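# Pin fork link to eye plate with 12 mm pin

## Task

Join the fork link and the eye plate using the 12 mm pin: the pin must pass through both cheeks of the fork and through the eye, with its head seated against the fork on the side facing the parts box. The task fails if the pin is forced into the metal of the fork cheeks or the eye plate. At the end, neither gripper (alone or together with the other) may still be holding any loose object except the fork link or the fitted pin, or the result counts for nothing. The assembly must stay together on its own; anything held in place only by the robot is not done. Nothing may be put or knocked off the table.

## Robot and tools

Robot: two xArm7 arms, left_arm and right_arm, each with a parallel two-finger gripper and a wrist camera. Base poses in the scene frame: left_arm at (+0.050, +0.307, 0) m, quat_wxyz (+0.997, 0, 0, -0.073); right_arm at (+0.017, -0.330, 0) m, quat_wxyz (+0.999, 0, 0, +0.041).

Scene frame: origin on the table surface midway between the arms, +z up, +x out over the table, left_arm on the +y side. The arm names do not refer to image sides.

Joint order per arm (used in every row and every per-joint list): waist (joint1) -6.283..6.283, shoulder (joint2) -2.059..2.094, upper arm roll (joint3) -6.283..6.283, elbow (joint4) -0.192..3.927, forearm roll (joint5) -6.283..6.283, wrist pitch (joint6) -1.693..3.142, wrist roll (joint7) -6.283..6.283, all in rad. Real ends may differ by up to 0.010 rad. Load limits (N m): 47, 47, 28.2, 28.2, 28.2, 18.8, 18.8; a carried object's weight adds to the load.

Gripper: fingers point along the gripper's +z and open/close along its y. end_effector_position is the point between the pads when closed, about 2 cm short of the fingertips; closing pushes the tips roughly 10 mm further along +z.

A row is always 16 numbers, each in [-1, 1], one list covering both arms: left_arm's 7 joint values then its opening, then right_arm's 7 joint values then its opening. Joint values are offsets, scaled so 1.0 = 2.036 rad. Opening is absolute: +1 fully open, -1 closed.

execute_actions(actions): a list of actions run in order; each action is a list of up to 15 rows, one per 1/30 s control step; if fewer than 15, the last row is held for the remaining steps. Joint offsets in every row are measured from the joint angles at the start of that action (not from the previous row); for the first action of a call, from the angles in the last result. An empty list just returns state and images. An action asking a joint more than 0.010 rad beyond its range is refused for both arms; if the first action fails this or any action is malformed, the whole call is rejected and nothing moves.

move(target, speed, blocking): target is one 16-number row; its joint offsets are measured from the Joint positions in the latest result that shows them. Every joint follows a path to its target, all finishing together (so the hand moves on a curve), lasting 0.5 to 10 s; beyond 10 s it stops short. speed (rad/s, 0.01 to 2, default 0.5) is the top speed of the joint with the longest way to go. Finger openings are sent at the start. Paths ignore obstacles and the other arm. Faster moves hit harder, and aiming past a contact presses harder. The extra "move:" line reports how it ended (done, off_target, moving, held, fault), limits=held or limits=none, and each arm's joint farthest from target. blocking=false returns after 0.5 s while motion continues; until a result shows the end, use wait or stop before new rows or moves.

wait(seconds): 0 to 10; arms keep their last command; returns early if a running move ends. stop(): brakes a running move (needs room; fingers keep moving). zoom_image(camera, region): camera cam_left_wrist or cam_right_wrist; region [x0, y0, x1, y1] in pixels of that camera's latest image, top-left origin, at most 504 x 504. read_manual(section): only "licences". finished_scene(scene): ends the given scene number permanently and reports success; the robot first holds the last command.

Results: the state line gives, per arm, gripper position (m) and quat_wxyz plus velocities (m/s, rad/s) in the scene frame; printed positions can be off, more at long reach. Joint positions / Joint velocities: 7 joints per arm (rad, rad/s) then finger-pad gap (m; 0.084 fully open). Joint targets: what joints are currently driven toward. grip_measured: measured opening on the command scale. "joint sent to its limit" means a joint was clipped at its end; its absence does not prove more room. "joint command not followed" means a clearance check altered targets. MOTOR HOT appears from 65 °C; at 80 °C an OVER-TEMPERATURE FAULT brakes that arm until it cools. A torque fault (joint load limit reached) makes the arm back off, hold 10 s and drop the rest of the call.

Motion limits: joint targets move at most 3.14 rad/s (0.16 s to reach it), kept within 0.623 rad of measured angles, and scaled back if they would put the hand over 70 mm from where it is; big moves may need several actions, and an unfinished move should be completed by a later command.

Gripping: to hold, keep commanding an opening well below grip_measured; lower squeezes harder (about 24 N per pad max, objects up to ~6 cm). Sending grip_measured back still presses lightly. Fast closing can overshoot.

Cameras: cam_left_wrist (672x504) and cam_right_wrist (672x504); calibration (K, distortion, world-to-camera transform) is given, with small per-scene errors.

Avoid: arm-to-arm contact, hard impacts or pushes, dropping parts, knocking anything off the table, forcing the pin into metal, and ending with a gripper holding any other loose item. Loose objects may occasionally be nudged by outside pushes. Release the assembly so it holds by itself before ending the scene.

Each tool is called after "Call:" in YAML: its name, and indented under it one key for each argument.

## Session

Call:
execute_actions:
  actions: []

Scene clock: 0.00 s.
left_arm: end_effector_position=(+0.0666, -0.1366, +0.1693) grip_measured=+1.00 end_effector_quat_wxyz=(+0.594, -0.558, -0.448, +0.367) end_effector_velocity=(+0.001, -0.001, +0.000) end_effector_angular_velocity=(-0.003, -0.001, +0.003) | right_arm: end_effector_position=(+0.4902, -0.2113, +0.3307) grip_measured=-1.00 end_effector_quat_wxyz=(+0.458, -0.550, +0.604, +0.350) end_effector_velocity=(+0.000, -0.000, +0.000) end_effector_angular_velocity=(+0.000, -0.001, -0.001)
Joint names: [waist, shoulder, upper arm roll, elbow, forearm roll, wrist pitch, wrist roll]
Joint positions: left_arm=[-1.182  0.892  0.364  1.677 -1.053  2.273 -2.186  0.084] | right_arm=[-0.072 -0.023 -0.247  1.008  1.244  1.441  0.955  0.   ]
Joint velocities: left_arm=[ 0.002  0.     0.001  0.002 -0.002 -0.001  0.     0.   ] | right_arm=[ 0.    -0.001 -0.    -0.     0.    -0.     0.    -0.   ]
Motor temperatures (°C, as the motors report them): left_arm=[31 28 32 31 32 31 34] | right_arm=[29 28 32 33 28 30 32]
Joint targets: left_arm=[-1.182 0.892 0.364 1.677 -1.053 2.273 -2.186] | right_arm=[-0.072 -0.023 -0.247 1.008 1.244 1.441 0.955]

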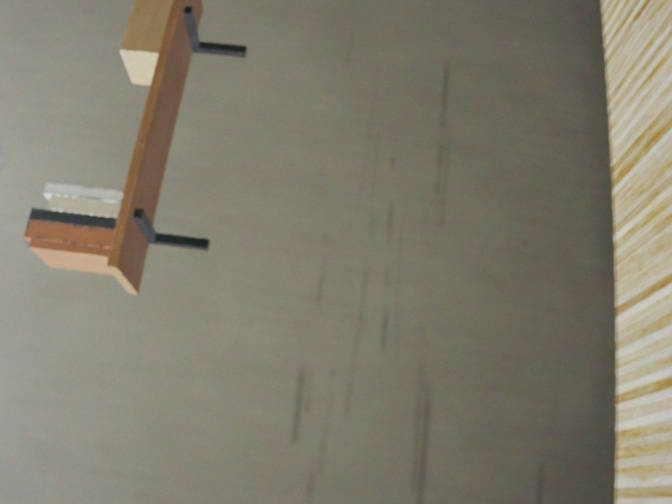

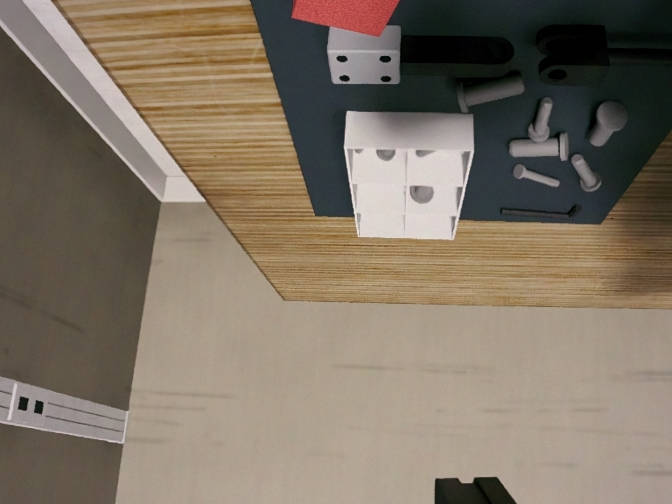

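Call:
move:
  target: [0.507,-0.438,-0.179,-0.087,0.517,-0.38,1,1,-0.15,0.011,0.121,0.242,-0.611,0.029,-0.469,1]
  speed: 0.6

Scene clock: 22.50 s.
left_arm: end_effector_position=(+0.5054, +0.1680, +0.3614) grip_measured=+1.00 end_effector_quat_wxyz=(+0.001, +0.997, -0.073, -0.000) end_effector_velocity=(+0.000, +0.001, +0.001) end_effector_angular_velocity=(+0.000, -0.002, -0.000) | right_arm: end_effector_position=(+0.4717, -0.4687, +0.3617) grip_measured=+1.00 end_effector_quat_wxyz=(+0.000, +0.989, -0.147, +0.000) end_effector_velocity=(-0.000, -0.000, +0.000) end_effector_angular_velocity=(-0.002, -0.000, +0.001)
Joint names: [waist, shoulder, upper arm roll, elbow, forearm roll, wrist pitch, wrist roll]
Joint positions: left_arm=[-0.15   0.    -0.001  1.5   -0.001  1.5   -0.151  0.084] | right_arm=[-0.377 -0.    -0.001  1.5   -0.     1.5    0.     0.084]
Joint velocities: left_arm=[ 0.001 -0.002  0.001 -0.001  0.001 -0.     0.002 -0.   ] | right_arm=[-0.    -0.     0.     0.001 -0.001  0.    -0.001 -0.   ]
Motor temperatures (°C, as the motors report them): left_arm=[31 29 32 32 32 31 34] | right_arm=[29 28 32 36 28 30 32]
Joint targets: left_arm=[-0.150 0.000 -0.001 1.500 -0.001 1.500 -0.150] | right_arm=[-0.377 -0.000 -0.001 1.500 -0.000 1.500 -0.000]
move: done; limits=none; left_arm: farthest joint: the forearm roll, 0.001 radians from its target (1.053 radians at the start); right_arm: farthest joint: the waist, 0.000 radians from its target (0.305 radians at the start)
camera_calibration (this result's frames):
cam_left_wrist: T_world_to_cam=[[-0.151699, -0.988426, -0.000752107, 0.278306], [-0.988385, 0.151699, -0.00912471, 0.546439], [0.0091332, -0.000640836, -0.999958, 0.488526], [0, 0, 0, 1]] pos_world=[0.577849, 0.192504, 0.493701]
cam_right_wrist: T_world_to_cam=[[-0.291771, -0.95637, 0.0150513, -0.285141], [-0.956486, 0.291766, -0.00261568, 0.662988], [-0.00188989, -0.0151595, -0.999883, 0.483785], [0, 0, 0, 1]] pos_world=[0.551857, -0.458804, 0.489754]

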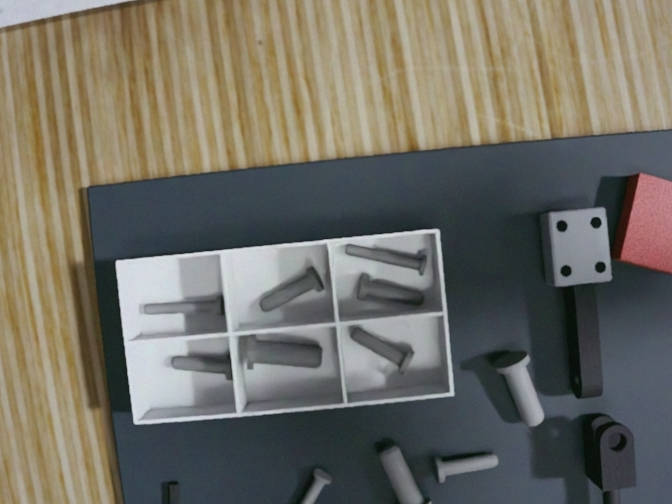

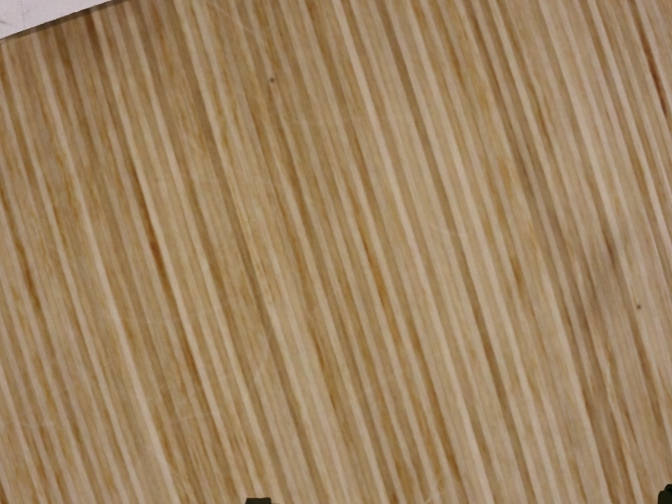

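Call:
move:
  target: [-0.202,-0.147,0,-0.147,0,0,-0.274,1,0,0,0,0,0,0,0,1]

Scene clock: 31.83 s.
left_arm: end_effector_position=(+0.3447, +0.0555, +0.3639) grip_measured=+1.00 end_effector_quat_wxyz=(+0.000, +1.000, +0.001, -0.000) end_effector_velocity=(-0.002, -0.001, +0.000) end_effector_angular_velocity=(-0.001, +0.000, -0.002) | right_arm: end_effector_position=(+0.4717, -0.4687, +0.3617) grip_measured=+1.00 end_effector_quat_wxyz=(+0.000, +0.989, -0.147, +0.000) end_effector_velocity=(-0.000, -0.000, -0.000) end_effector_angular_velocity=(-0.000, +0.001, -0.001)
Joint names: [waist, shoulder, upper arm roll, elbow, forearm roll, wrist pitch, wrist roll]
Joint positions: left_arm=[-0.561 -0.299 -0.     1.201 -0.001  1.5   -0.708  0.084] | right_arm=[-0.377 -0.    -0.001  1.5   -0.     1.5    0.     0.084]
Joint velocities: left_arm=[-0.003 -0.003 -0.002 -0.001 -0.001  0.001 -0.003 -0.   ] | right_arm=[-0.001  0.     0.    -0.    -0.     0.    -0.    -0.   ]
Motor temperatures (°C, as the motors report them): left_arm=[31 29 32 33 32 31 34] | right_arm=[29 29 32 37 28 31 32]
Joint targets: left_arm=[-0.562 -0.299 -0.001 1.201 -0.001 1.500 -0.708] | right_arm=[-0.377 -0.000 -0.001 1.500 -0.000 1.500 0.000]
move: done; limits=none; left_arm: farthest joint: the shoulder, 0.001 radians from its target (0.299 radians at the start); right_arm: farthest joint: the waist, 0.000 radians from its target (0.000 radians at the start)
camera_calibration (this result's frames):
cam_left_wrist: T_world_to_cam=[[-0.00541638, -0.999985, -0.00123037, 0.0931411], [-0.999949, 0.00542671, -0.00855059, 0.416519], [0.00855714, 0.00118399, -0.999963, 0.492473], [0, 0, 0, 1]] pos_world=[0.412788, 0.0902963, 0.49613]
cam_right_wrist: T_world_to_cam=[[-0.291771, -0.95637, 0.0150513, -0.285141], [-0.956486, 0.291766, -0.00261583, 0.662988], [-0.00188975, -0.0151596, -0.999883, 0.483785], [0, 0, 0, 1]] pos_world=[0.551857, -0.458804, 0.489754]

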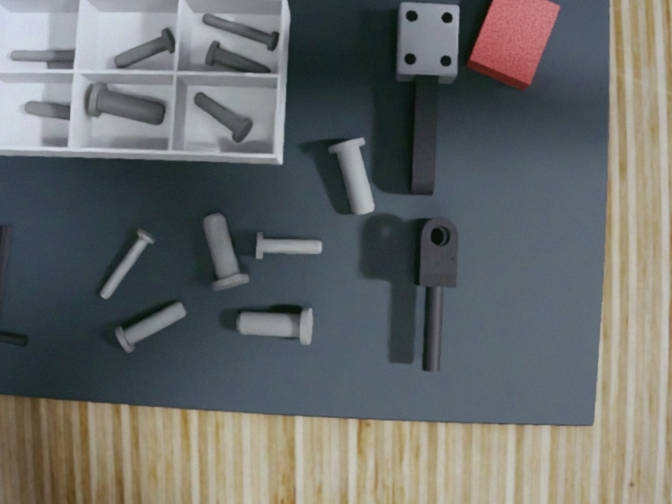

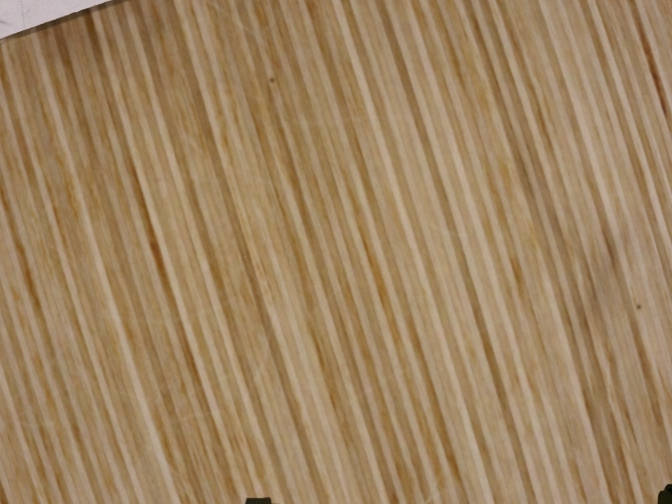

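Call:
zoom_image:
  camera: "cam_left_wrist"
  region: [80,120,480,400]

Call:
zoom_image:
  camera: "cam_left_wrist"
  region: [0,0,300,170]

Region (80, 120, 480, 400) of cam_left_wrist's 672x504 image, scaled by 1.260, with more detail than that image has; it fills the top 353 rows of this view, and the rest is white.

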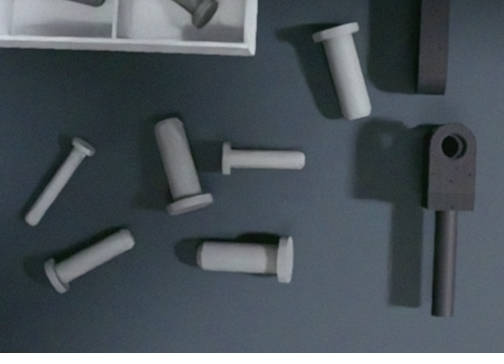

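Region (0, 0, 300, 170) of cam_left_wrist's 672x504 image, scaled by 1.680, with more detail than that image has; it fills the top 286 rows of this view, and the rest is white.

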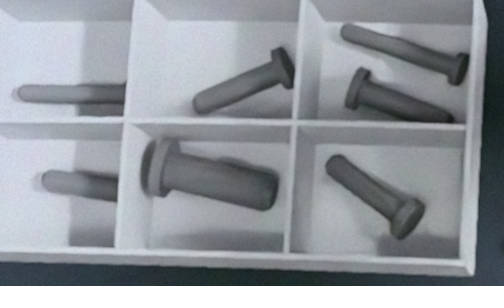

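Call:
move:
  target: [0.0977,0.2453,0,-0.1211,0,-0.3664,-0.0147,-0.05,0.3,0,0,0,0,0,0.408,0]

Call:
move:
  target: [0,0.0759,0,-0.0152,0,-0.0913,0,-0.05,0,0,0,0,0,0,0,0]
  speed: 0.15

Call:
move:
  target: [0,0,0,0,0,0,0,-0.8,0,0,0,0,0,0,0,0]

Scene clock: 82.17 s.
left_arm: end_effector_position=(+0.4670, +0.0750, +0.0957) grip_measured=-0.06 end_effector_quat_wxyz=(+0.000, +0.993, +0.115, -0.000) end_effector_velocity=(-0.000, +0.001, -0.002) end_effector_angular_velocity=(+0.002, +0.002, +0.001) | right_arm: end_effector_position=(+0.4692, -0.1831, +0.3617) grip_measured=-0.01 end_effector_quat_wxyz=(-0.000, +0.967, -0.255, +0.000) end_effector_velocity=(-0.000, +0.002, +0.000) end_effector_angular_velocity=(-0.000, -0.001, +0.001)
Joint names: [waist, shoulder, upper arm roll, elbow, forearm roll, wrist pitch, wrist roll]
Joint positions: left_arm=[-0.362  0.2   -0.001  0.955 -0.001  0.754 -0.738  0.041] | right_arm=[ 0.233 -0.    -0.001  1.5   -0.     1.5    0.83   0.044]
Joint velocities: left_arm=[ 0.002  0.003 -0.    -0.002  0.001 -0.003 -0.    -0.   ] | right_arm=[ 0.003  0.     0.001 -0.    -0.001 -0.001  0.003 -0.   ]
Motor temperatures (°C, as the motors report them): left_arm=[31 28 32 35 32 31 34] | right_arm=[29 29 32 38 28 31 32]
Joint targets: left_arm=[-0.362 0.201 -0.000 0.954 -0.001 0.754 -0.738] | right_arm=[0.233 -0.000 -0.001 1.500 -0.000 1.500 0.831]
move: done; limits=none; left_arm: farthest joint: the upper arm roll, 0.001 radians from its target (0.001 radians at the start); right_arm: farthest joint: the waist, 0.001 radians from its target (0.611 radians at the start)
camera_calibration (this result's frames):
cam_left_wrist: T_world_to_cam=[[0.222056, -0.975033, -0.00101726, 0.00479641], [-0.974996, -0.222038, -0.00900501, 0.541932], [0.00855432, 0.00299144, -0.999959, 0.223107], [0, 0, 0, 1]] pos_world=[0.525408, 0.124339, 0.227982]
cam_right_wrist: T_world_to_cam=[[-0.49365, -0.869534, 0.014828, 0.0979958], [-0.869646, 0.493668, -0.00263987, 0.5734], [-0.00502466, -0.0141983, -0.999887, 0.489761], [0, 0, 0, 1]] pos_world=[0.549491, -0.190905, 0.489766]

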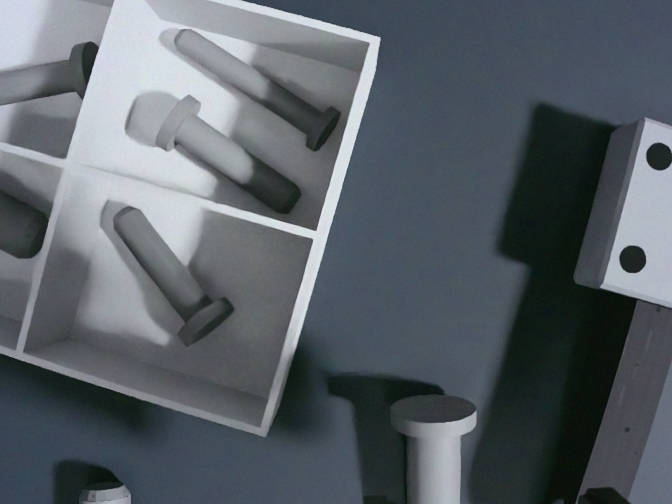

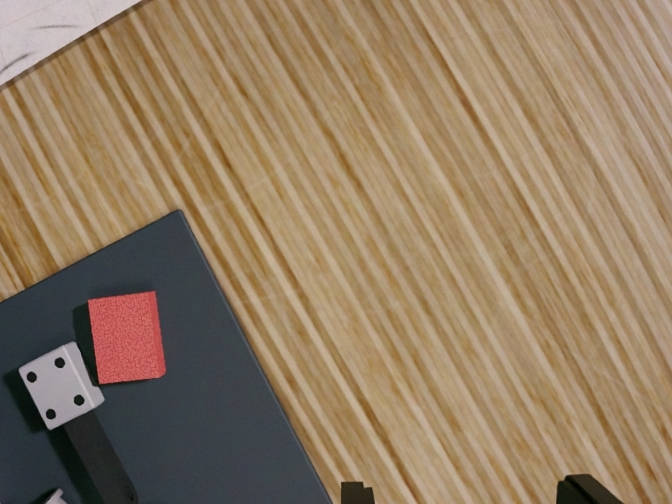

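Scene clock: 83.97 s.
left_arm: end_effector_position=(+0.4797, +0.0708, +0.0446) grip_measured=-0.07 end_effector_quat_wxyz=(+0.013, +0.993, +0.117, +0.018) end_effector_velocity=(-0.001, -0.002, -0.000) end_effector_angular_velocity=(-0.001, -0.001, -0.003) | right_arm: end_effector_position=(+0.4692, -0.1831, +0.3617) grip_measured=-0.01 end_effector_quat_wxyz=(-0.000, +0.967, -0.255, +0.000) end_effector_velocity=(+0.000, -0.000, -0.000) end_effector_angular_velocity=(-0.001, +0.000, -0.002)
Joint names: [waist, shoulder, upper arm roll, elbow, forearm roll, wrist pitch, wrist roll]
Joint positions: left_arm=[-0.361  0.323  0.002  0.935 -0.001  0.569 -0.738  0.041] | right_arm=[ 0.233 -0.    -0.001  1.5   -0.     1.5    0.83   0.044]
Joint velocities: left_arm=[-0.001 -0.001 -0.002 -0.002 -0.    -0.003 -0.001 -0.   ] | right_arm=[-0.001  0.001  0.     0.    -0.001  0.     0.001 -0.   ]
Motor temperatures (°C, as the motors report them): left_arm=[31 28 32 34 32 31 34] | right_arm=[29 29 32 38 28 31 32]
Joint targets: left_arm=[-0.362 0.355 -0.001 0.924 -0.001 0.568 -0.738] | right_arm=[0.233 -0.000 -0.001 1.500 -0.000 1.500 0.830]
move: off_target (left_arm); limits=none; left_arm: farthest joint: the shoulder, 0.032 radians from its target (0.154 radians at the start); right_arm: farthest joint: the waist, 0.000 radians from its target (0.000 radians at the start)
camera_calibration (this result's frames):
cam_left_wrist: T_world_to_cam=[[0.225672, -0.973827, 0.0270795, -0.00523604], [-0.973057, -0.226668, -0.0422089, 0.553756], [0.0472422, -0.0168245, -0.998742, 0.154692], [0, 0, 0, 1]] pos_world=[0.53271, 0.123022, 0.178013]
cam_right_wrist: T_world_to_cam=[[-0.493649, -0.869535, 0.0148281, 0.0979957], [-0.869647, 0.493668, -0.00263985, 0.573399], [-0.00502472, -0.0141984, -0.999887, 0.489761], [0, 0, 0, 1]] pos_world=[0.549491, -0.190904, 0.489766]

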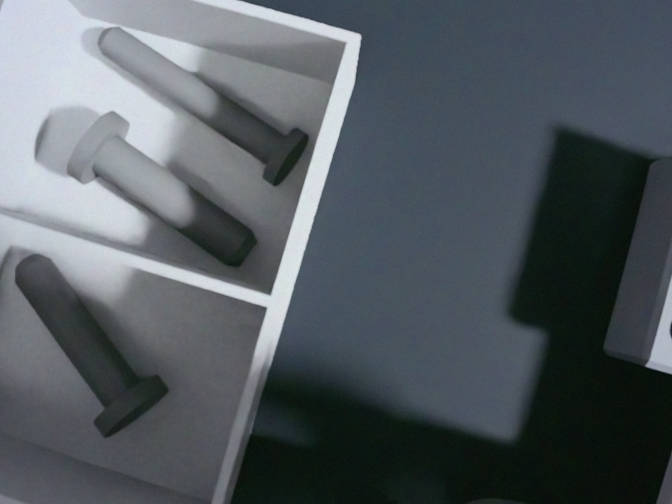

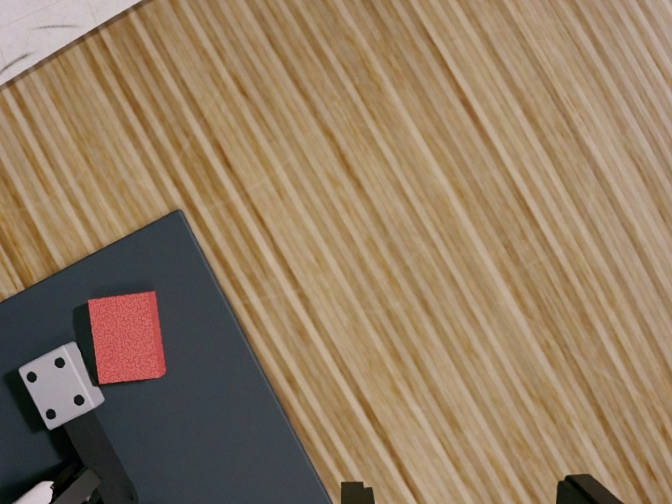

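Scene clock: 84.63 s.
left_arm: end_effector_position=(+0.4802, +0.0682, +0.0456) grip_measured=-0.52 end_effector_quat_wxyz=(+0.014, +0.993, +0.115, +0.019) end_effector_velocity=(+0.001, +0.002, +0.000) end_effector_angular_velocity=(+0.001, -0.001, +0.005) | right_arm: end_effector_position=(+0.4692, -0.1831, +0.3617) grip_measured=-0.01 end_effector_quat_wxyz=(-0.000, +0.967, -0.255, +0.000) end_effector_velocity=(+0.000, -0.001, +0.000) end_effector_angular_velocity=(-0.001, -0.000, +0.000)
Joint names: [waist, shoulder, upper arm roll, elbow, forearm roll, wrist pitch, wrist roll]
Joint positions: left_arm=[-0.362  0.324  0.     0.939 -0.001  0.568 -0.738  0.021] | right_arm=[ 0.233 -0.    -0.001  1.5   -0.     1.5    0.83   0.044]
Joint velocities: left_arm=[ 0.001 -0.003  0.003 -0.002 -0.    -0.    -0.001  0.   ] | right_arm=[-0.001 -0.    -0.     0.    -0.001  0.001 -0.001 -0.   ]
Motor temperatures (°C, as the motors report them): left_arm=[31 28 32 34 32 31 34] | right_arm=[29 29 32 38 28 31 32]
Joint targets: left_arm=[-0.361 0.323 0.002 0.935 -0.001 0.569 -0.738] | right_arm=[0.233 -0.000 -0.001 1.500 -0.000 1.500 0.830]
move: done; limits=none; left_arm: farthest joint: the elbow, 0.004 radians from its target (0.000 radians at the start); right_arm: farthest joint: the waist, 0.000 radians from its target (0.000 radians at the start)
camera_calibration (this result's frames):
cam_left_wrist: T_world_to_cam=[[0.22216, -0.974552, 0.0299004, -0.0062783], [-0.973748, -0.223328, -0.044046, 0.553939], [0.0496027, -0.0193302, -0.998582, 0.154593], [0, 0, 0, 1]] pos_world=[0.533123, 0.12058, 0.178961]
cam_right_wrist: T_world_to_cam=[[-0.493649, -0.869535, 0.014828, 0.0979957], [-0.869647, 0.493668, -0.00263993, 0.573399], [-0.00502461, -0.0141984, -0.999887, 0.489761], [0, 0, 0, 1]] pos_world=[0.549491, -0.190904, 0.489766]

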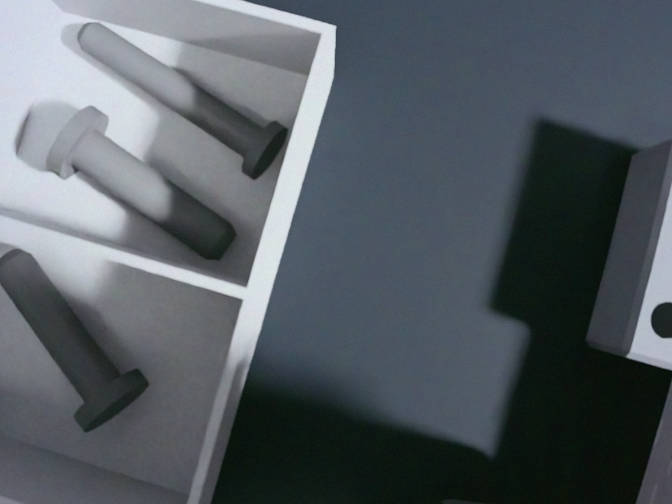

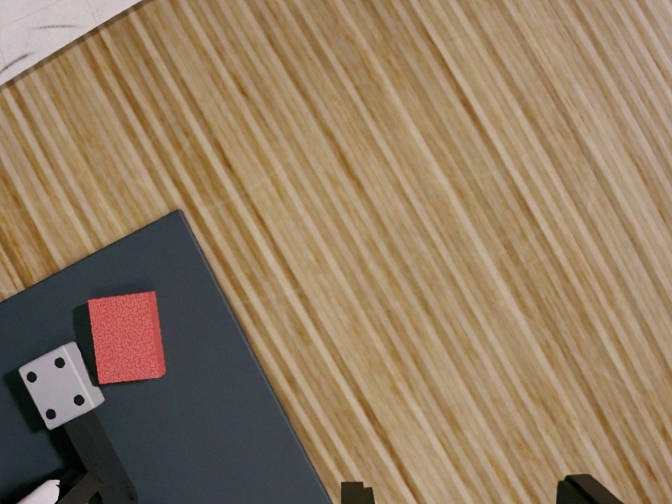

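Call:
move:
  target: [0,-0.0609,0,0.008,0,0.0913,0,-0.9,0,0,0,0,0,0,0,0]
  speed: 0.15

Scene clock: 95.27 s.
left_arm: end_effector_position=(+0.4675, +0.0752, +0.0961) grip_measured=-0.52 end_effector_quat_wxyz=(+0.001, +0.993, +0.115, +0.000) end_effector_velocity=(+0.001, -0.000, +0.001) end_effector_angular_velocity=(-0.000, -0.002, -0.001) | right_arm: end_effector_position=(+0.4692, -0.1831, +0.3617) grip_measured=-0.01 end_effector_quat_wxyz=(-0.000, +0.967, -0.255, +0.000) end_effector_velocity=(-0.000, -0.000, +0.000) end_effector_angular_velocity=(+0.001, -0.000, +0.000)
Joint names: [waist, shoulder, upper arm roll, elbow, forearm roll, wrist pitch, wrist roll]
Joint positions: left_arm=[-0.362  0.2    0.     0.955 -0.001  0.754 -0.738  0.021] | right_arm=[ 0.233 -0.    -0.001  1.5   -0.     1.5    0.83   0.044]
Joint velocities: left_arm=[-0.001 -0.002  0.001  0.002  0.001  0.002 -0.     0.   ] | right_arm=[-0.    -0.001  0.     0.     0.001  0.001 -0.     0.   ]
Motor temperatures (°C, as the motors report them): left_arm=[31 28 32 33 32 31 34] | right_arm=[29 29 32 39 28 31 32]
Joint targets: left_arm=[-0.362 0.200 0.000 0.955 -0.001 0.754 -0.738] | right_arm=[0.233 -0.000 -0.001 1.500 -0.000 1.500 0.830]
move: done; limits=none; left_arm: farthest joint: the waist, 0.000 radians from its target (0.001 radians at the start); right_arm: farthest joint: the waist, 0.000 radians from its target (0.000 radians at the start)
camera_calibration (this result's frames):
cam_left_wrist: T_world_to_cam=[[0.222662, -0.974896, -0.000579095, 0.00460333], [-0.974849, -0.222645, -0.00991314, 0.542536], [0.00953534, 0.00277181, -0.999951, 0.223036], [0, 0, 0, 1]] pos_world=[0.525739, 0.124662, 0.228406]
cam_right_wrist: T_world_to_cam=[[-0.493649, -0.869535, 0.014828, 0.0979957], [-0.869647, 0.493668, -0.00263986, 0.573399], [-0.00502465, -0.0141983, -0.999887, 0.489761], [0, 0, 0, 1]] pos_world=[0.549491, -0.190904, 0.489766]

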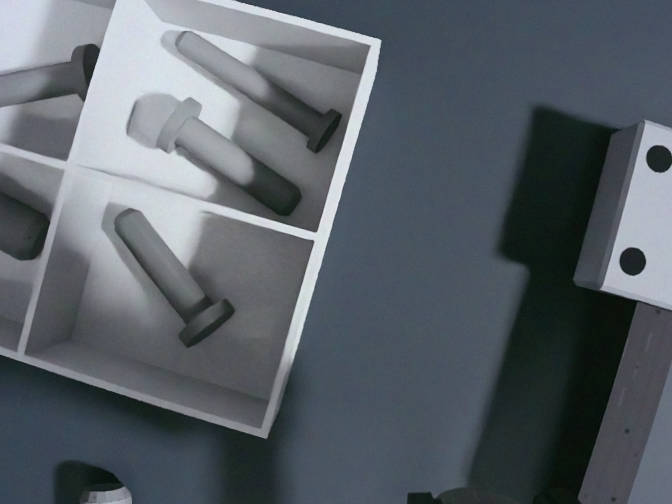

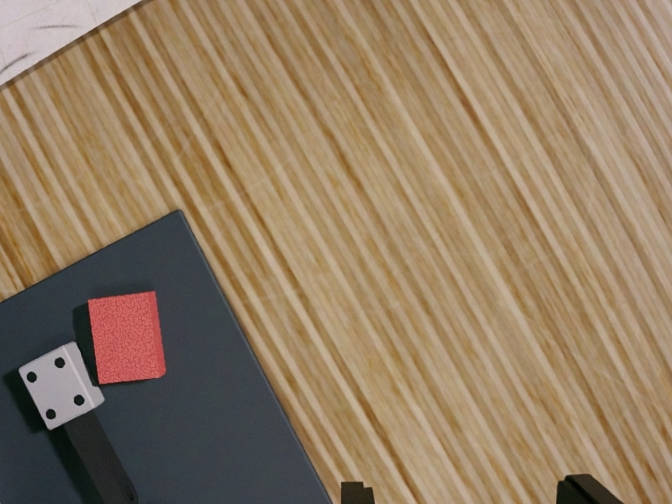

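Call:
move:
  target: [0,-0.04,0,0.01,0,0.05,0,-0.9,0,0,0,0,0,0,0,0]
  speed: 0.2

Call:
move:
  target: [0.38,0,0,0,0,0,0,-0.9,0.238,0.1076,0,-0.2387,0,-0.3463,0,0]
  speed: 0.35

Call:
move:
  target: [0,0.092,0,-0.0205,0,-0.1125,0,-0.9,0,0.0768,0,-0.0189,0,-0.0958,0,0]
  speed: 0.12

Scene clock: 106.87 s.
left_arm: end_effector_position=(+0.4636, +0.0774, +0.1345) grip_measured=-0.52 end_effector_quat_wxyz=(+0.001, +0.993, +0.115, +0.000) end_effector_velocity=(+0.000, -0.000, +0.001) end_effector_angular_velocity=(-0.002, -0.001, +0.000) | right_arm: end_effector_position=(+0.4692, -0.1831, +0.3617) grip_measured=-0.01 end_effector_quat_wxyz=(-0.000, +0.967, -0.255, +0.000) end_effector_velocity=(+0.000, -0.000, +0.001) end_effector_angular_velocity=(+0.000, -0.002, -0.001)
Joint names: [waist, shoulder, upper arm roll, elbow, forearm roll, wrist pitch, wrist roll]
Joint positions: left_arm=[-0.362  0.119  0.     0.975 -0.001  0.855 -0.738  0.021] | right_arm=[ 0.233 -0.    -0.001  1.5   -0.     1.5    0.83   0.044]
Joint velocities: left_arm=[-0.    -0.003  0.     0.    -0.001  0.001  0.    -0.   ] | right_arm=[-0.001 -0.001  0.     0.    -0.    -0.001  0.    -0.   ]
Motor temperatures (°C, as the motors report them): left_arm=[31 28 32 34 32 31 34] | right_arm=[29 29 32 39 28 31 32]
Joint targets: left_arm=[-0.362 0.119 0.000 0.976 -0.001 0.856 -0.738] | right_arm=[0.233 -0.000 -0.001 1.500 -0.000 1.500 0.830]
move: done; limits=none; left_arm: farthest joint: the waist, 0.000 radians from its target (0.000 radians at the start); right_arm: farthest joint: the waist, 0.000 radians from its target (0.000 radians at the start)
camera_calibration (this result's frames):
cam_left_wrist: T_world_to_cam=[[0.222601, -0.974909, -0.000752505, 0.0076747], [-0.974866, -0.222584, -0.00960612, 0.53951], [0.0091976, 0.00287192, -0.999954, 0.261583], [0, 0, 0, 1]] pos_world=[0.521836, 0.126817, 0.26676]
cam_right_wrist: T_world_to_cam=[[-0.493649, -0.869535, 0.0148279, 0.0979957], [-0.869647, 0.493667, -0.00263982, 0.573399], [-0.00502466, -0.0141982, -0.999887, 0.489761], [0, 0, 0, 1]] pos_world=[0.549491, -0.190904, 0.489766]

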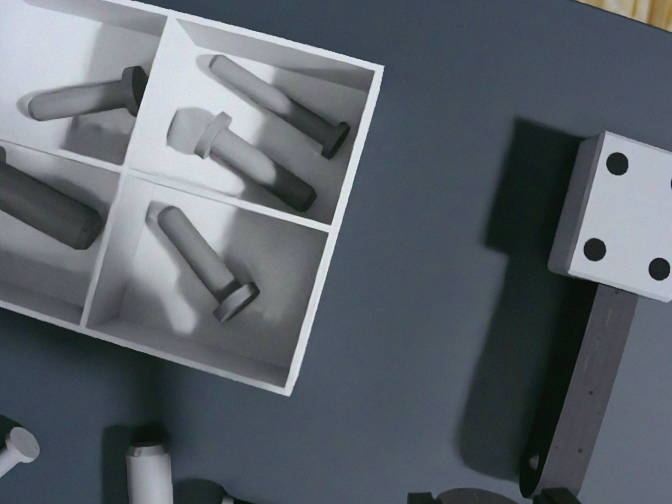

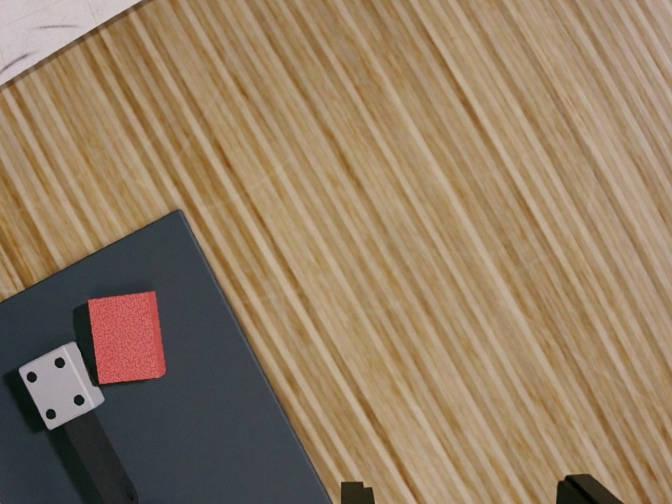

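Scene clock: 109.73 s.
left_arm: end_effector_position=(+0.5066, +0.4311, +0.1345) grip_measured=-0.52 end_effector_quat_wxyz=(+0.000, +0.877, +0.481, +0.000) end_effector_velocity=(-0.001, +0.003, +0.000) end_effector_angular_velocity=(+0.001, +0.000, +0.005) | right_arm: end_effector_position=(+0.3588, +0.0208, +0.1059) grip_measured=-0.01 end_effector_quat_wxyz=(-0.000, +1.000, -0.016, +0.000) end_effector_velocity=(-0.001, +0.000, -0.001) end_effector_angular_velocity=(-0.002, +0.001, +0.003)
Joint names: [waist, shoulder, upper arm roll, elbow, forearm roll, wrist pitch, wrist roll]
Joint positions: left_arm=[ 0.411  0.119 -0.     0.975 -0.001  0.855 -0.738  0.021] | right_arm=[ 0.717  0.219 -0.002  1.015 -0.     0.795  0.83   0.044]
Joint velocities: left_arm=[ 0.004 -0.     0.002  0.001  0.001  0.     0.     0.   ] | right_arm=[ 0.001  0.001  0.001 -0.002 -0.001 -0.001  0.     0.   ]
Motor temperatures (°C, as the motors report them): left_arm=[31 28 32 34 32 31 34] | right_arm=[29 29 32 39 28 31 32]
Joint targets: left_arm=[0.411 0.119 0.000 0.975 -0.001 0.855 -0.738] | right_arm=[0.717 0.219 -0.001 1.014 -0.000 0.795 0.830]
move: done; limits=none; left_arm: farthest joint: the waist, 0.001 radians from its target (0.774 radians at the start); right_arm: farthest joint: the upper arm roll, 0.001 radians from its target (0.000 radians at the start)
camera_calibration (this result's frames):
cam_left_wrist: T_world_to_cam=[[0.84005, -0.542509, -0.00073017, -0.156325], [-0.54249, -0.840008, -0.00958455, 0.707327], [0.00458635, 0.00844761, -0.999954, 0.260104], [0, 0, 0, 1]] pos_world=[0.513846, 0.507155, 0.266758]
cam_right_wrist: T_world_to_cam=[[-0.0321605, -0.999373, 0.0147833, 0.0616716], [-0.999479, 0.0321185, -0.00307588, 0.432315], [0.00259914, -0.0148746, -0.999886, 0.233603], [0, 0, 0, 1]] pos_world=[0.433466, 0.0512224, 0.233994]

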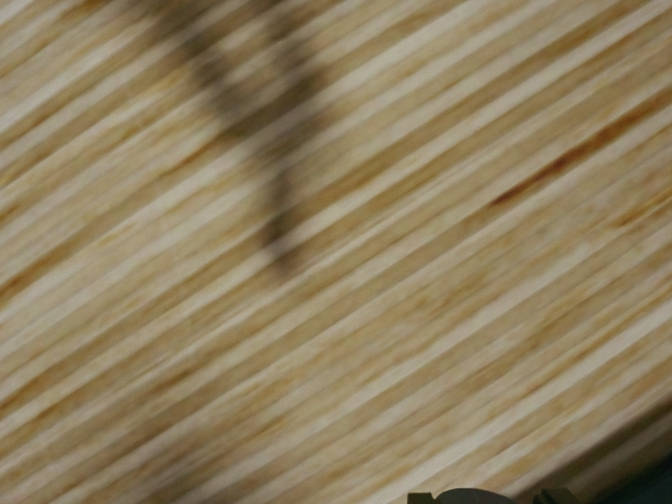

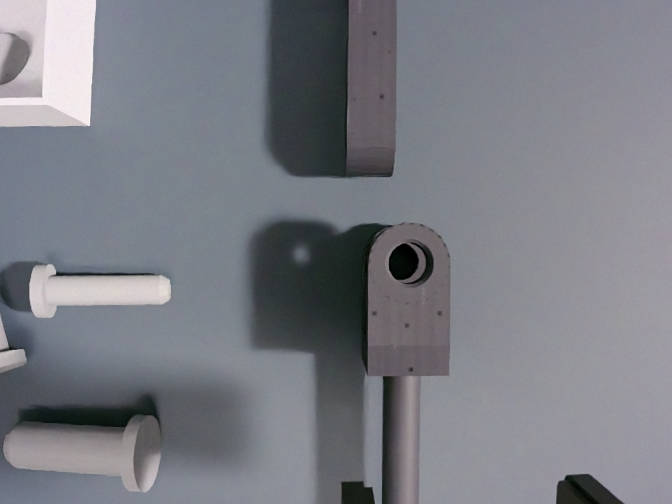

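Scene clock: 112.13 s.
left_arm: end_effector_position=(+0.5123, +0.4327, +0.0476) grip_measured=-0.52 end_effector_quat_wxyz=(+0.000, +0.877, +0.481, +0.001) end_effector_velocity=(-0.000, +0.000, -0.001) end_effector_angular_velocity=(-0.000, +0.001, +0.000) | right_arm: end_effector_position=(+0.3589, +0.0209, +0.0305) grip_measured=-0.01 end_effector_quat_wxyz=(-0.000, +1.000, -0.016, +0.001) end_effector_velocity=(-0.001, -0.000, -0.001) end_effector_angular_velocity=(-0.001, +0.001, +0.001)
Joint names: [waist, shoulder, upper arm roll, elbow, forearm roll, wrist pitch, wrist roll]
Joint positions: left_arm=[ 0.411  0.306 -0.     0.934 -0.001  0.627 -0.738  0.021] | right_arm=[ 0.717  0.375 -0.002  0.976 -0.     0.6    0.83   0.044]
Joint velocities: left_arm=[ 0.001  0.002  0.    -0.001 -0.    -0.003  0.001 -0.   ] | right_arm=[ 0.001  0.002  0.    -0.001 -0.    -0.001 -0.001  0.   ]
Motor temperatures (°C, as the motors report them): left_arm=[31 28 32 34 32 31 34] | right_arm=[29 29 32 38 28 31 32]
Joint targets: left_arm=[0.411 0.306 -0.000 0.934 -0.001 0.626 -0.738] | right_arm=[0.717 0.375 -0.002 0.976 -0.000 0.600 0.830]
move: done; limits=none; left_arm: farthest joint: the elbow, 0.001 radians from its target (0.042 radians at the start); right_arm: farthest joint: the shoulder, 0.001 radians from its target (0.157 radians at the start)
camera_calibration (this result's frames):
cam_left_wrist: T_world_to_cam=[[0.840128, -0.542388, -0.00064444, -0.160367], [-0.542367, -0.840084, -0.00989373, 0.710869], [0.00482485, 0.00866152, -0.999951, 0.172955], [0, 0, 0, 1]] pos_world=[0.519446, 0.508711, 0.179876]
cam_right_wrist: T_world_to_cam=[[-0.0320838, -0.999378, 0.0146115, 0.0628603], [-0.999481, 0.0320356, -0.00351665, 0.432241], [0.00304637, -0.0147167, -0.999887, 0.158018], [0, 0, 0, 1]] pos_world=[0.433552, 0.0512996, 0.158602]

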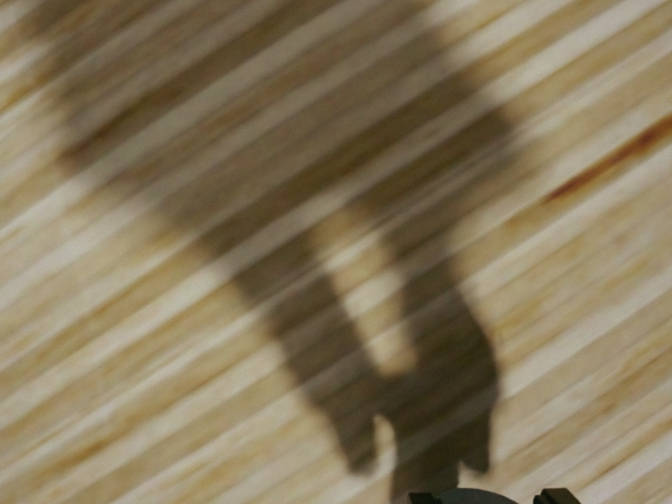

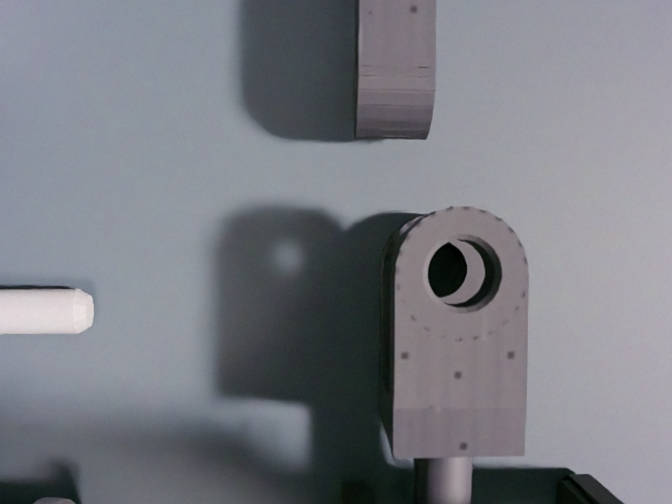

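Call:
move:
  target: [0,0,0,0,0,0,0,-0.1,0,0,0,0,0,0,0,-1]

Call:
move:
  target: [0,-0.092,0,0.0205,0,0.1125,0,-0.1,0,-0.0768,0,0.0189,0,0.0958,0,-1]
  speed: 0.2

Call:
move:
  target: [-0.2613,-0.19,0,-0.2745,0,-0.084,0.788,-0.2,-0.342,0.039,0,-0.269,0,-0.7254,0.364,-1]

Scene clock: 145.63 s.
left_arm: end_effector_position=(+0.5123, +0.4327, +0.0476) grip_measured=-0.11 end_effector_quat_wxyz=(+0.000, +0.877, +0.481, +0.001) end_effector_velocity=(+0.001, +0.000, +0.001) end_effector_angular_velocity=(-0.000, -0.002, +0.001) | right_arm: end_effector_position=(+0.3593, +0.0213, +0.0310) grip_measured=-0.74 end_effector_quat_wxyz=(-0.001, +1.000, -0.016, +0.001) end_effector_velocity=(-0.000, -0.000, -0.000) end_effector_angular_velocity=(-0.002, +0.001, +0.000)
Joint names: [waist, shoulder, upper arm roll, elbow, forearm roll, wrist pitch, wrist roll]
Joint positions: left_arm=[ 0.411  0.306 -0.     0.934 -0.001  0.627 -0.738  0.039] | right_arm=[ 0.717  0.374 -0.001  0.977 -0.     0.6    0.83   0.012]
Joint velocities: left_arm=[-0.     0.     0.001  0.002 -0.002 -0.     0.001  0.   ] | right_arm=[ 0.     0.    -0.    -0.001 -0.001  0.001  0.001 -0.   ]
Motor temperatures (°C, as the motors report them): left_arm=[31 29 32 34 32 31 34] | right_arm=[29 29 32 37 28 31 32]
Joint targets: left_arm=[0.411 0.306 -0.000 0.934 -0.001 0.627 -0.738] | right_arm=[0.717 0.375 -0.002 0.976 -0.000 0.600 0.830]
move: done; limits=none; left_arm: farthest joint: the waist, 0.000 radians from its target (0.000 radians at the start); right_arm: farthest joint: the shoulder, 0.001 radians from its target (0.000 radians at the start)
camera_calibration (this result's frames):
cam_left_wrist: T_world_to_cam=[[0.840128, -0.542388, -0.000638181, -0.160369], [-0.542366, -0.840084, -0.00990079, 0.710872], [0.00483394, 0.00866406, -0.999951, 0.17295], [0, 0, 0, 1]] pos_world=[0.519447, 0.508711, 0.179877]
cam_right_wrist: T_world_to_cam=[[-0.0319717, -0.999398, 0.0134637, 0.0632921], [-0.99948, 0.0319134, -0.00452326, 0.432594], [0.00409087, -0.0136013, -0.999899, 0.158098], [0, 0, 0, 1]] pos_world=[0.433746, 0.0515988, 0.159186]

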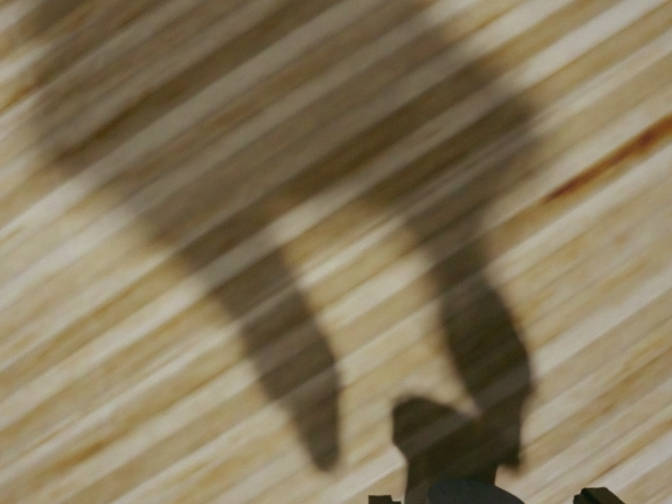

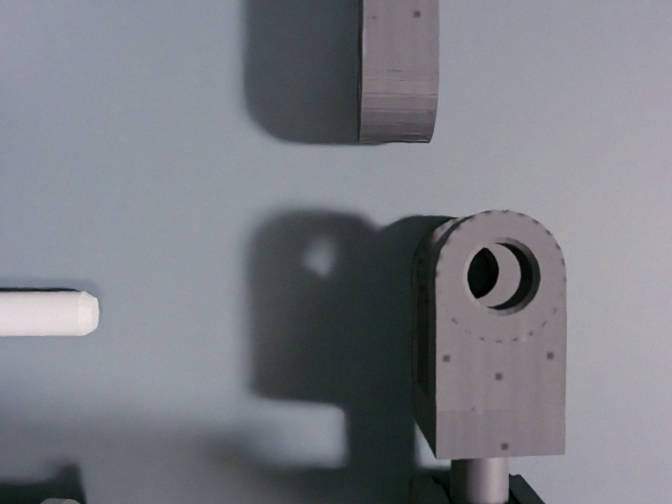

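Scene clock: 147.33 s.
left_arm: end_effector_position=(+0.5066, +0.4311, +0.1344) grip_measured=-0.11 end_effector_quat_wxyz=(+0.000, +0.877, +0.481, +0.000) end_effector_velocity=(+0.001, -0.001, +0.002) end_effector_angular_velocity=(-0.000, -0.004, -0.001) | right_arm: end_effector_position=(+0.3591, +0.0211, +0.1064) grip_measured=-0.74 end_effector_quat_wxyz=(-0.001, +1.000, -0.016, +0.001) end_effector_velocity=(+0.000, +0.000, +0.002) end_effector_angular_velocity=(+0.002, -0.002, -0.000)
Joint names: [waist, shoulder, upper arm roll, elbow, forearm roll, wrist pitch, wrist roll]
Joint positions: left_arm=[ 0.411  0.119 -0.     0.975 -0.001  0.855 -0.738  0.039] | right_arm=[ 0.717  0.218 -0.001  1.015 -0.     0.795  0.83   0.012]
Joint velocities: left_arm=[-0.001 -0.003 -0.001  0.003 -0.001  0.003  0.    -0.   ] | right_arm=[ 0.    -0.002  0.     0.001 -0.001  0.001  0.001 -0.   ]
Motor temperatures (°C, as the motors report them): left_arm=[31 29 32 34 32 31 34] | right_arm=[29 29 32 37 28 31 32]
Joint targets: left_arm=[0.411 0.119 -0.000 0.976 -0.001 0.856 -0.738] | right_arm=[0.717 0.218 -0.001 1.015 -0.000 0.795 0.830]
move: done; limits=none; left_arm: farthest joint: the wrist pitch, 0.001 radians from its target (0.229 radians at the start); right_arm: farthest joint: the shoulder, 0.001 radians from its target (0.157 radians at the start)
camera_calibration (this result's frames):
cam_left_wrist: T_world_to_cam=[[0.84005, -0.542508, -0.000781815, -0.15631], [-0.54249, -0.840008, -0.00952742, 0.70731], [0.00451197, 0.00842763, -0.999954, 0.260102], [0, 0, 0, 1]] pos_world=[0.513843, 0.507155, 0.266707]
cam_right_wrist: T_world_to_cam=[[-0.0320437, -0.999392, 0.0137098, 0.0621111], [-0.99948, 0.0319912, -0.00403025, 0.432678], [0.00358921, -0.0138319, -0.999898, 0.233683], [0, 0, 0, 1]] pos_world=[0.433605, 0.0514638, 0.234552]

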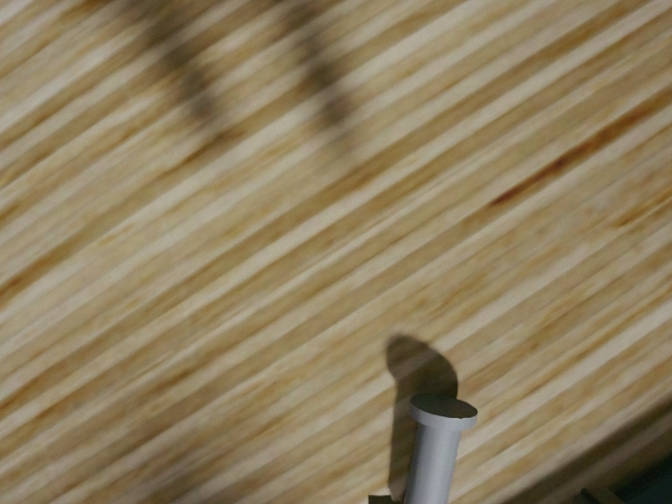

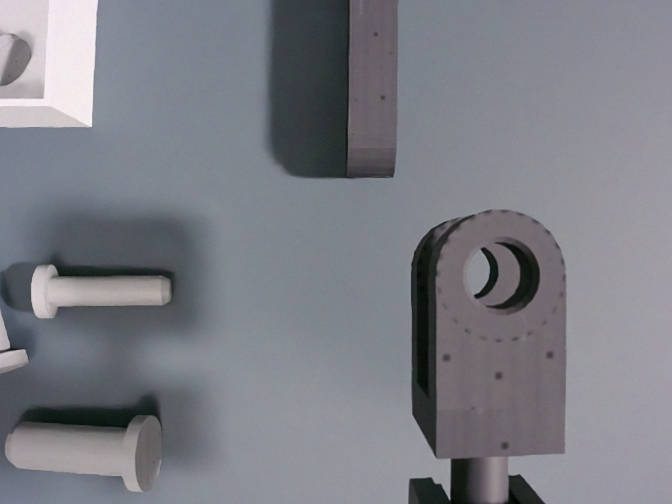

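Scene clock: 151.23 s.
left_arm: end_effector_position=(+0.3647, +0.2214, +0.0956) grip_measured=-0.21 end_effector_quat_wxyz=(+0.000, +0.844, -0.536, +0.000) end_effector_velocity=(+0.001, -0.000, +0.001) end_effector_angular_velocity=(+0.001, -0.002, -0.006) | right_arm: end_effector_position=(+0.5239, -0.2779, +0.0988) grip_measured=-0.74 end_effector_quat_wxyz=(-0.307, +0.676, -0.610, +0.277) end_effector_velocity=(-0.000, -0.002, -0.000) end_effector_angular_velocity=(+0.001, -0.000, -0.006)
Joint names: [waist, shoulder, upper arm roll, elbow, forearm roll, wrist pitch, wrist roll]
Joint positions: left_arm=[-0.121 -0.268 -0.     0.417 -0.001  0.684  0.866  0.035] | right_arm=[ 0.021  0.298 -0.001  0.468 -0.    -0.682  1.571  0.012]
Joint velocities: left_arm=[-0.001 -0.001 -0.001  0.001  0.002 -0.     0.003 -0.   ] | right_arm=[-0.003  0.    -0.001 -0.001  0.002 -0.002  0.001  0.   ]
Motor temperatures (°C, as the motors report them): left_arm=[31 29 32 34 32 31 34] | right_arm=[29 29 32 37 28 31 32]
Joint targets: left_arm=[-0.121 -0.268 -0.000 0.417 -0.001 0.684 0.866] | right_arm=[0.021 0.298 -0.001 0.468 -0.000 -0.682 1.571]
move: done; limits=none; left_arm: farthest joint: the elbow, 0.001 radians from its target (0.559 radians at the start); right_arm: farthest joint: the waist, 0.000 radians from its target (0.696 radians at the start)
camera_calibration (this result's frames):
cam_left_wrist: T_world_to_cam=[[-0.90781, -0.41938, -0.00150892, 0.45939], [-0.419347, 0.907774, -0.00974728, 0.0219373], [0.00545757, -0.00821592, -0.999951, 0.227022], [0, 0, 0, 1]] pos_world=[0.424999, 0.17461, 0.227918]
cam_right_wrist: T_world_to_cam=[[-0.666387, -0.068439, -0.742458, 0.43439], [-0.100416, 0.994944, -0.00158506, 0.403282], [0.738813, 0.0734986, -0.669891, -0.172139], [0, 0, 0, 1]] pos_world=[0.457147, -0.358862, 0.207841]

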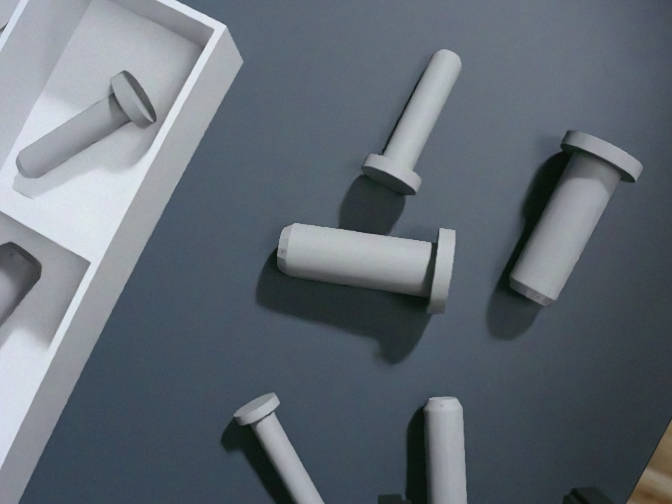

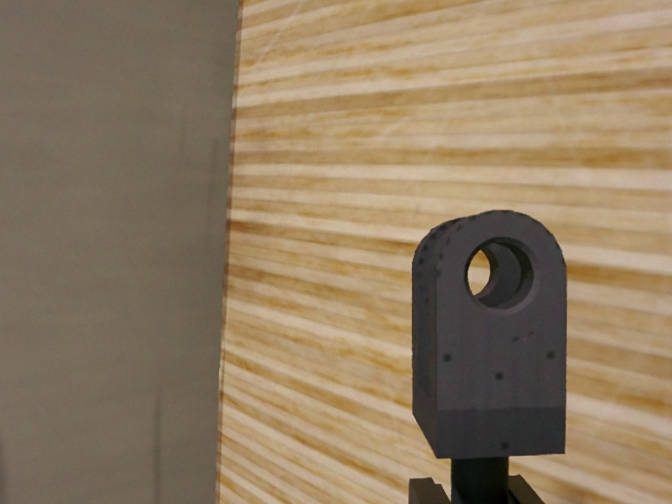

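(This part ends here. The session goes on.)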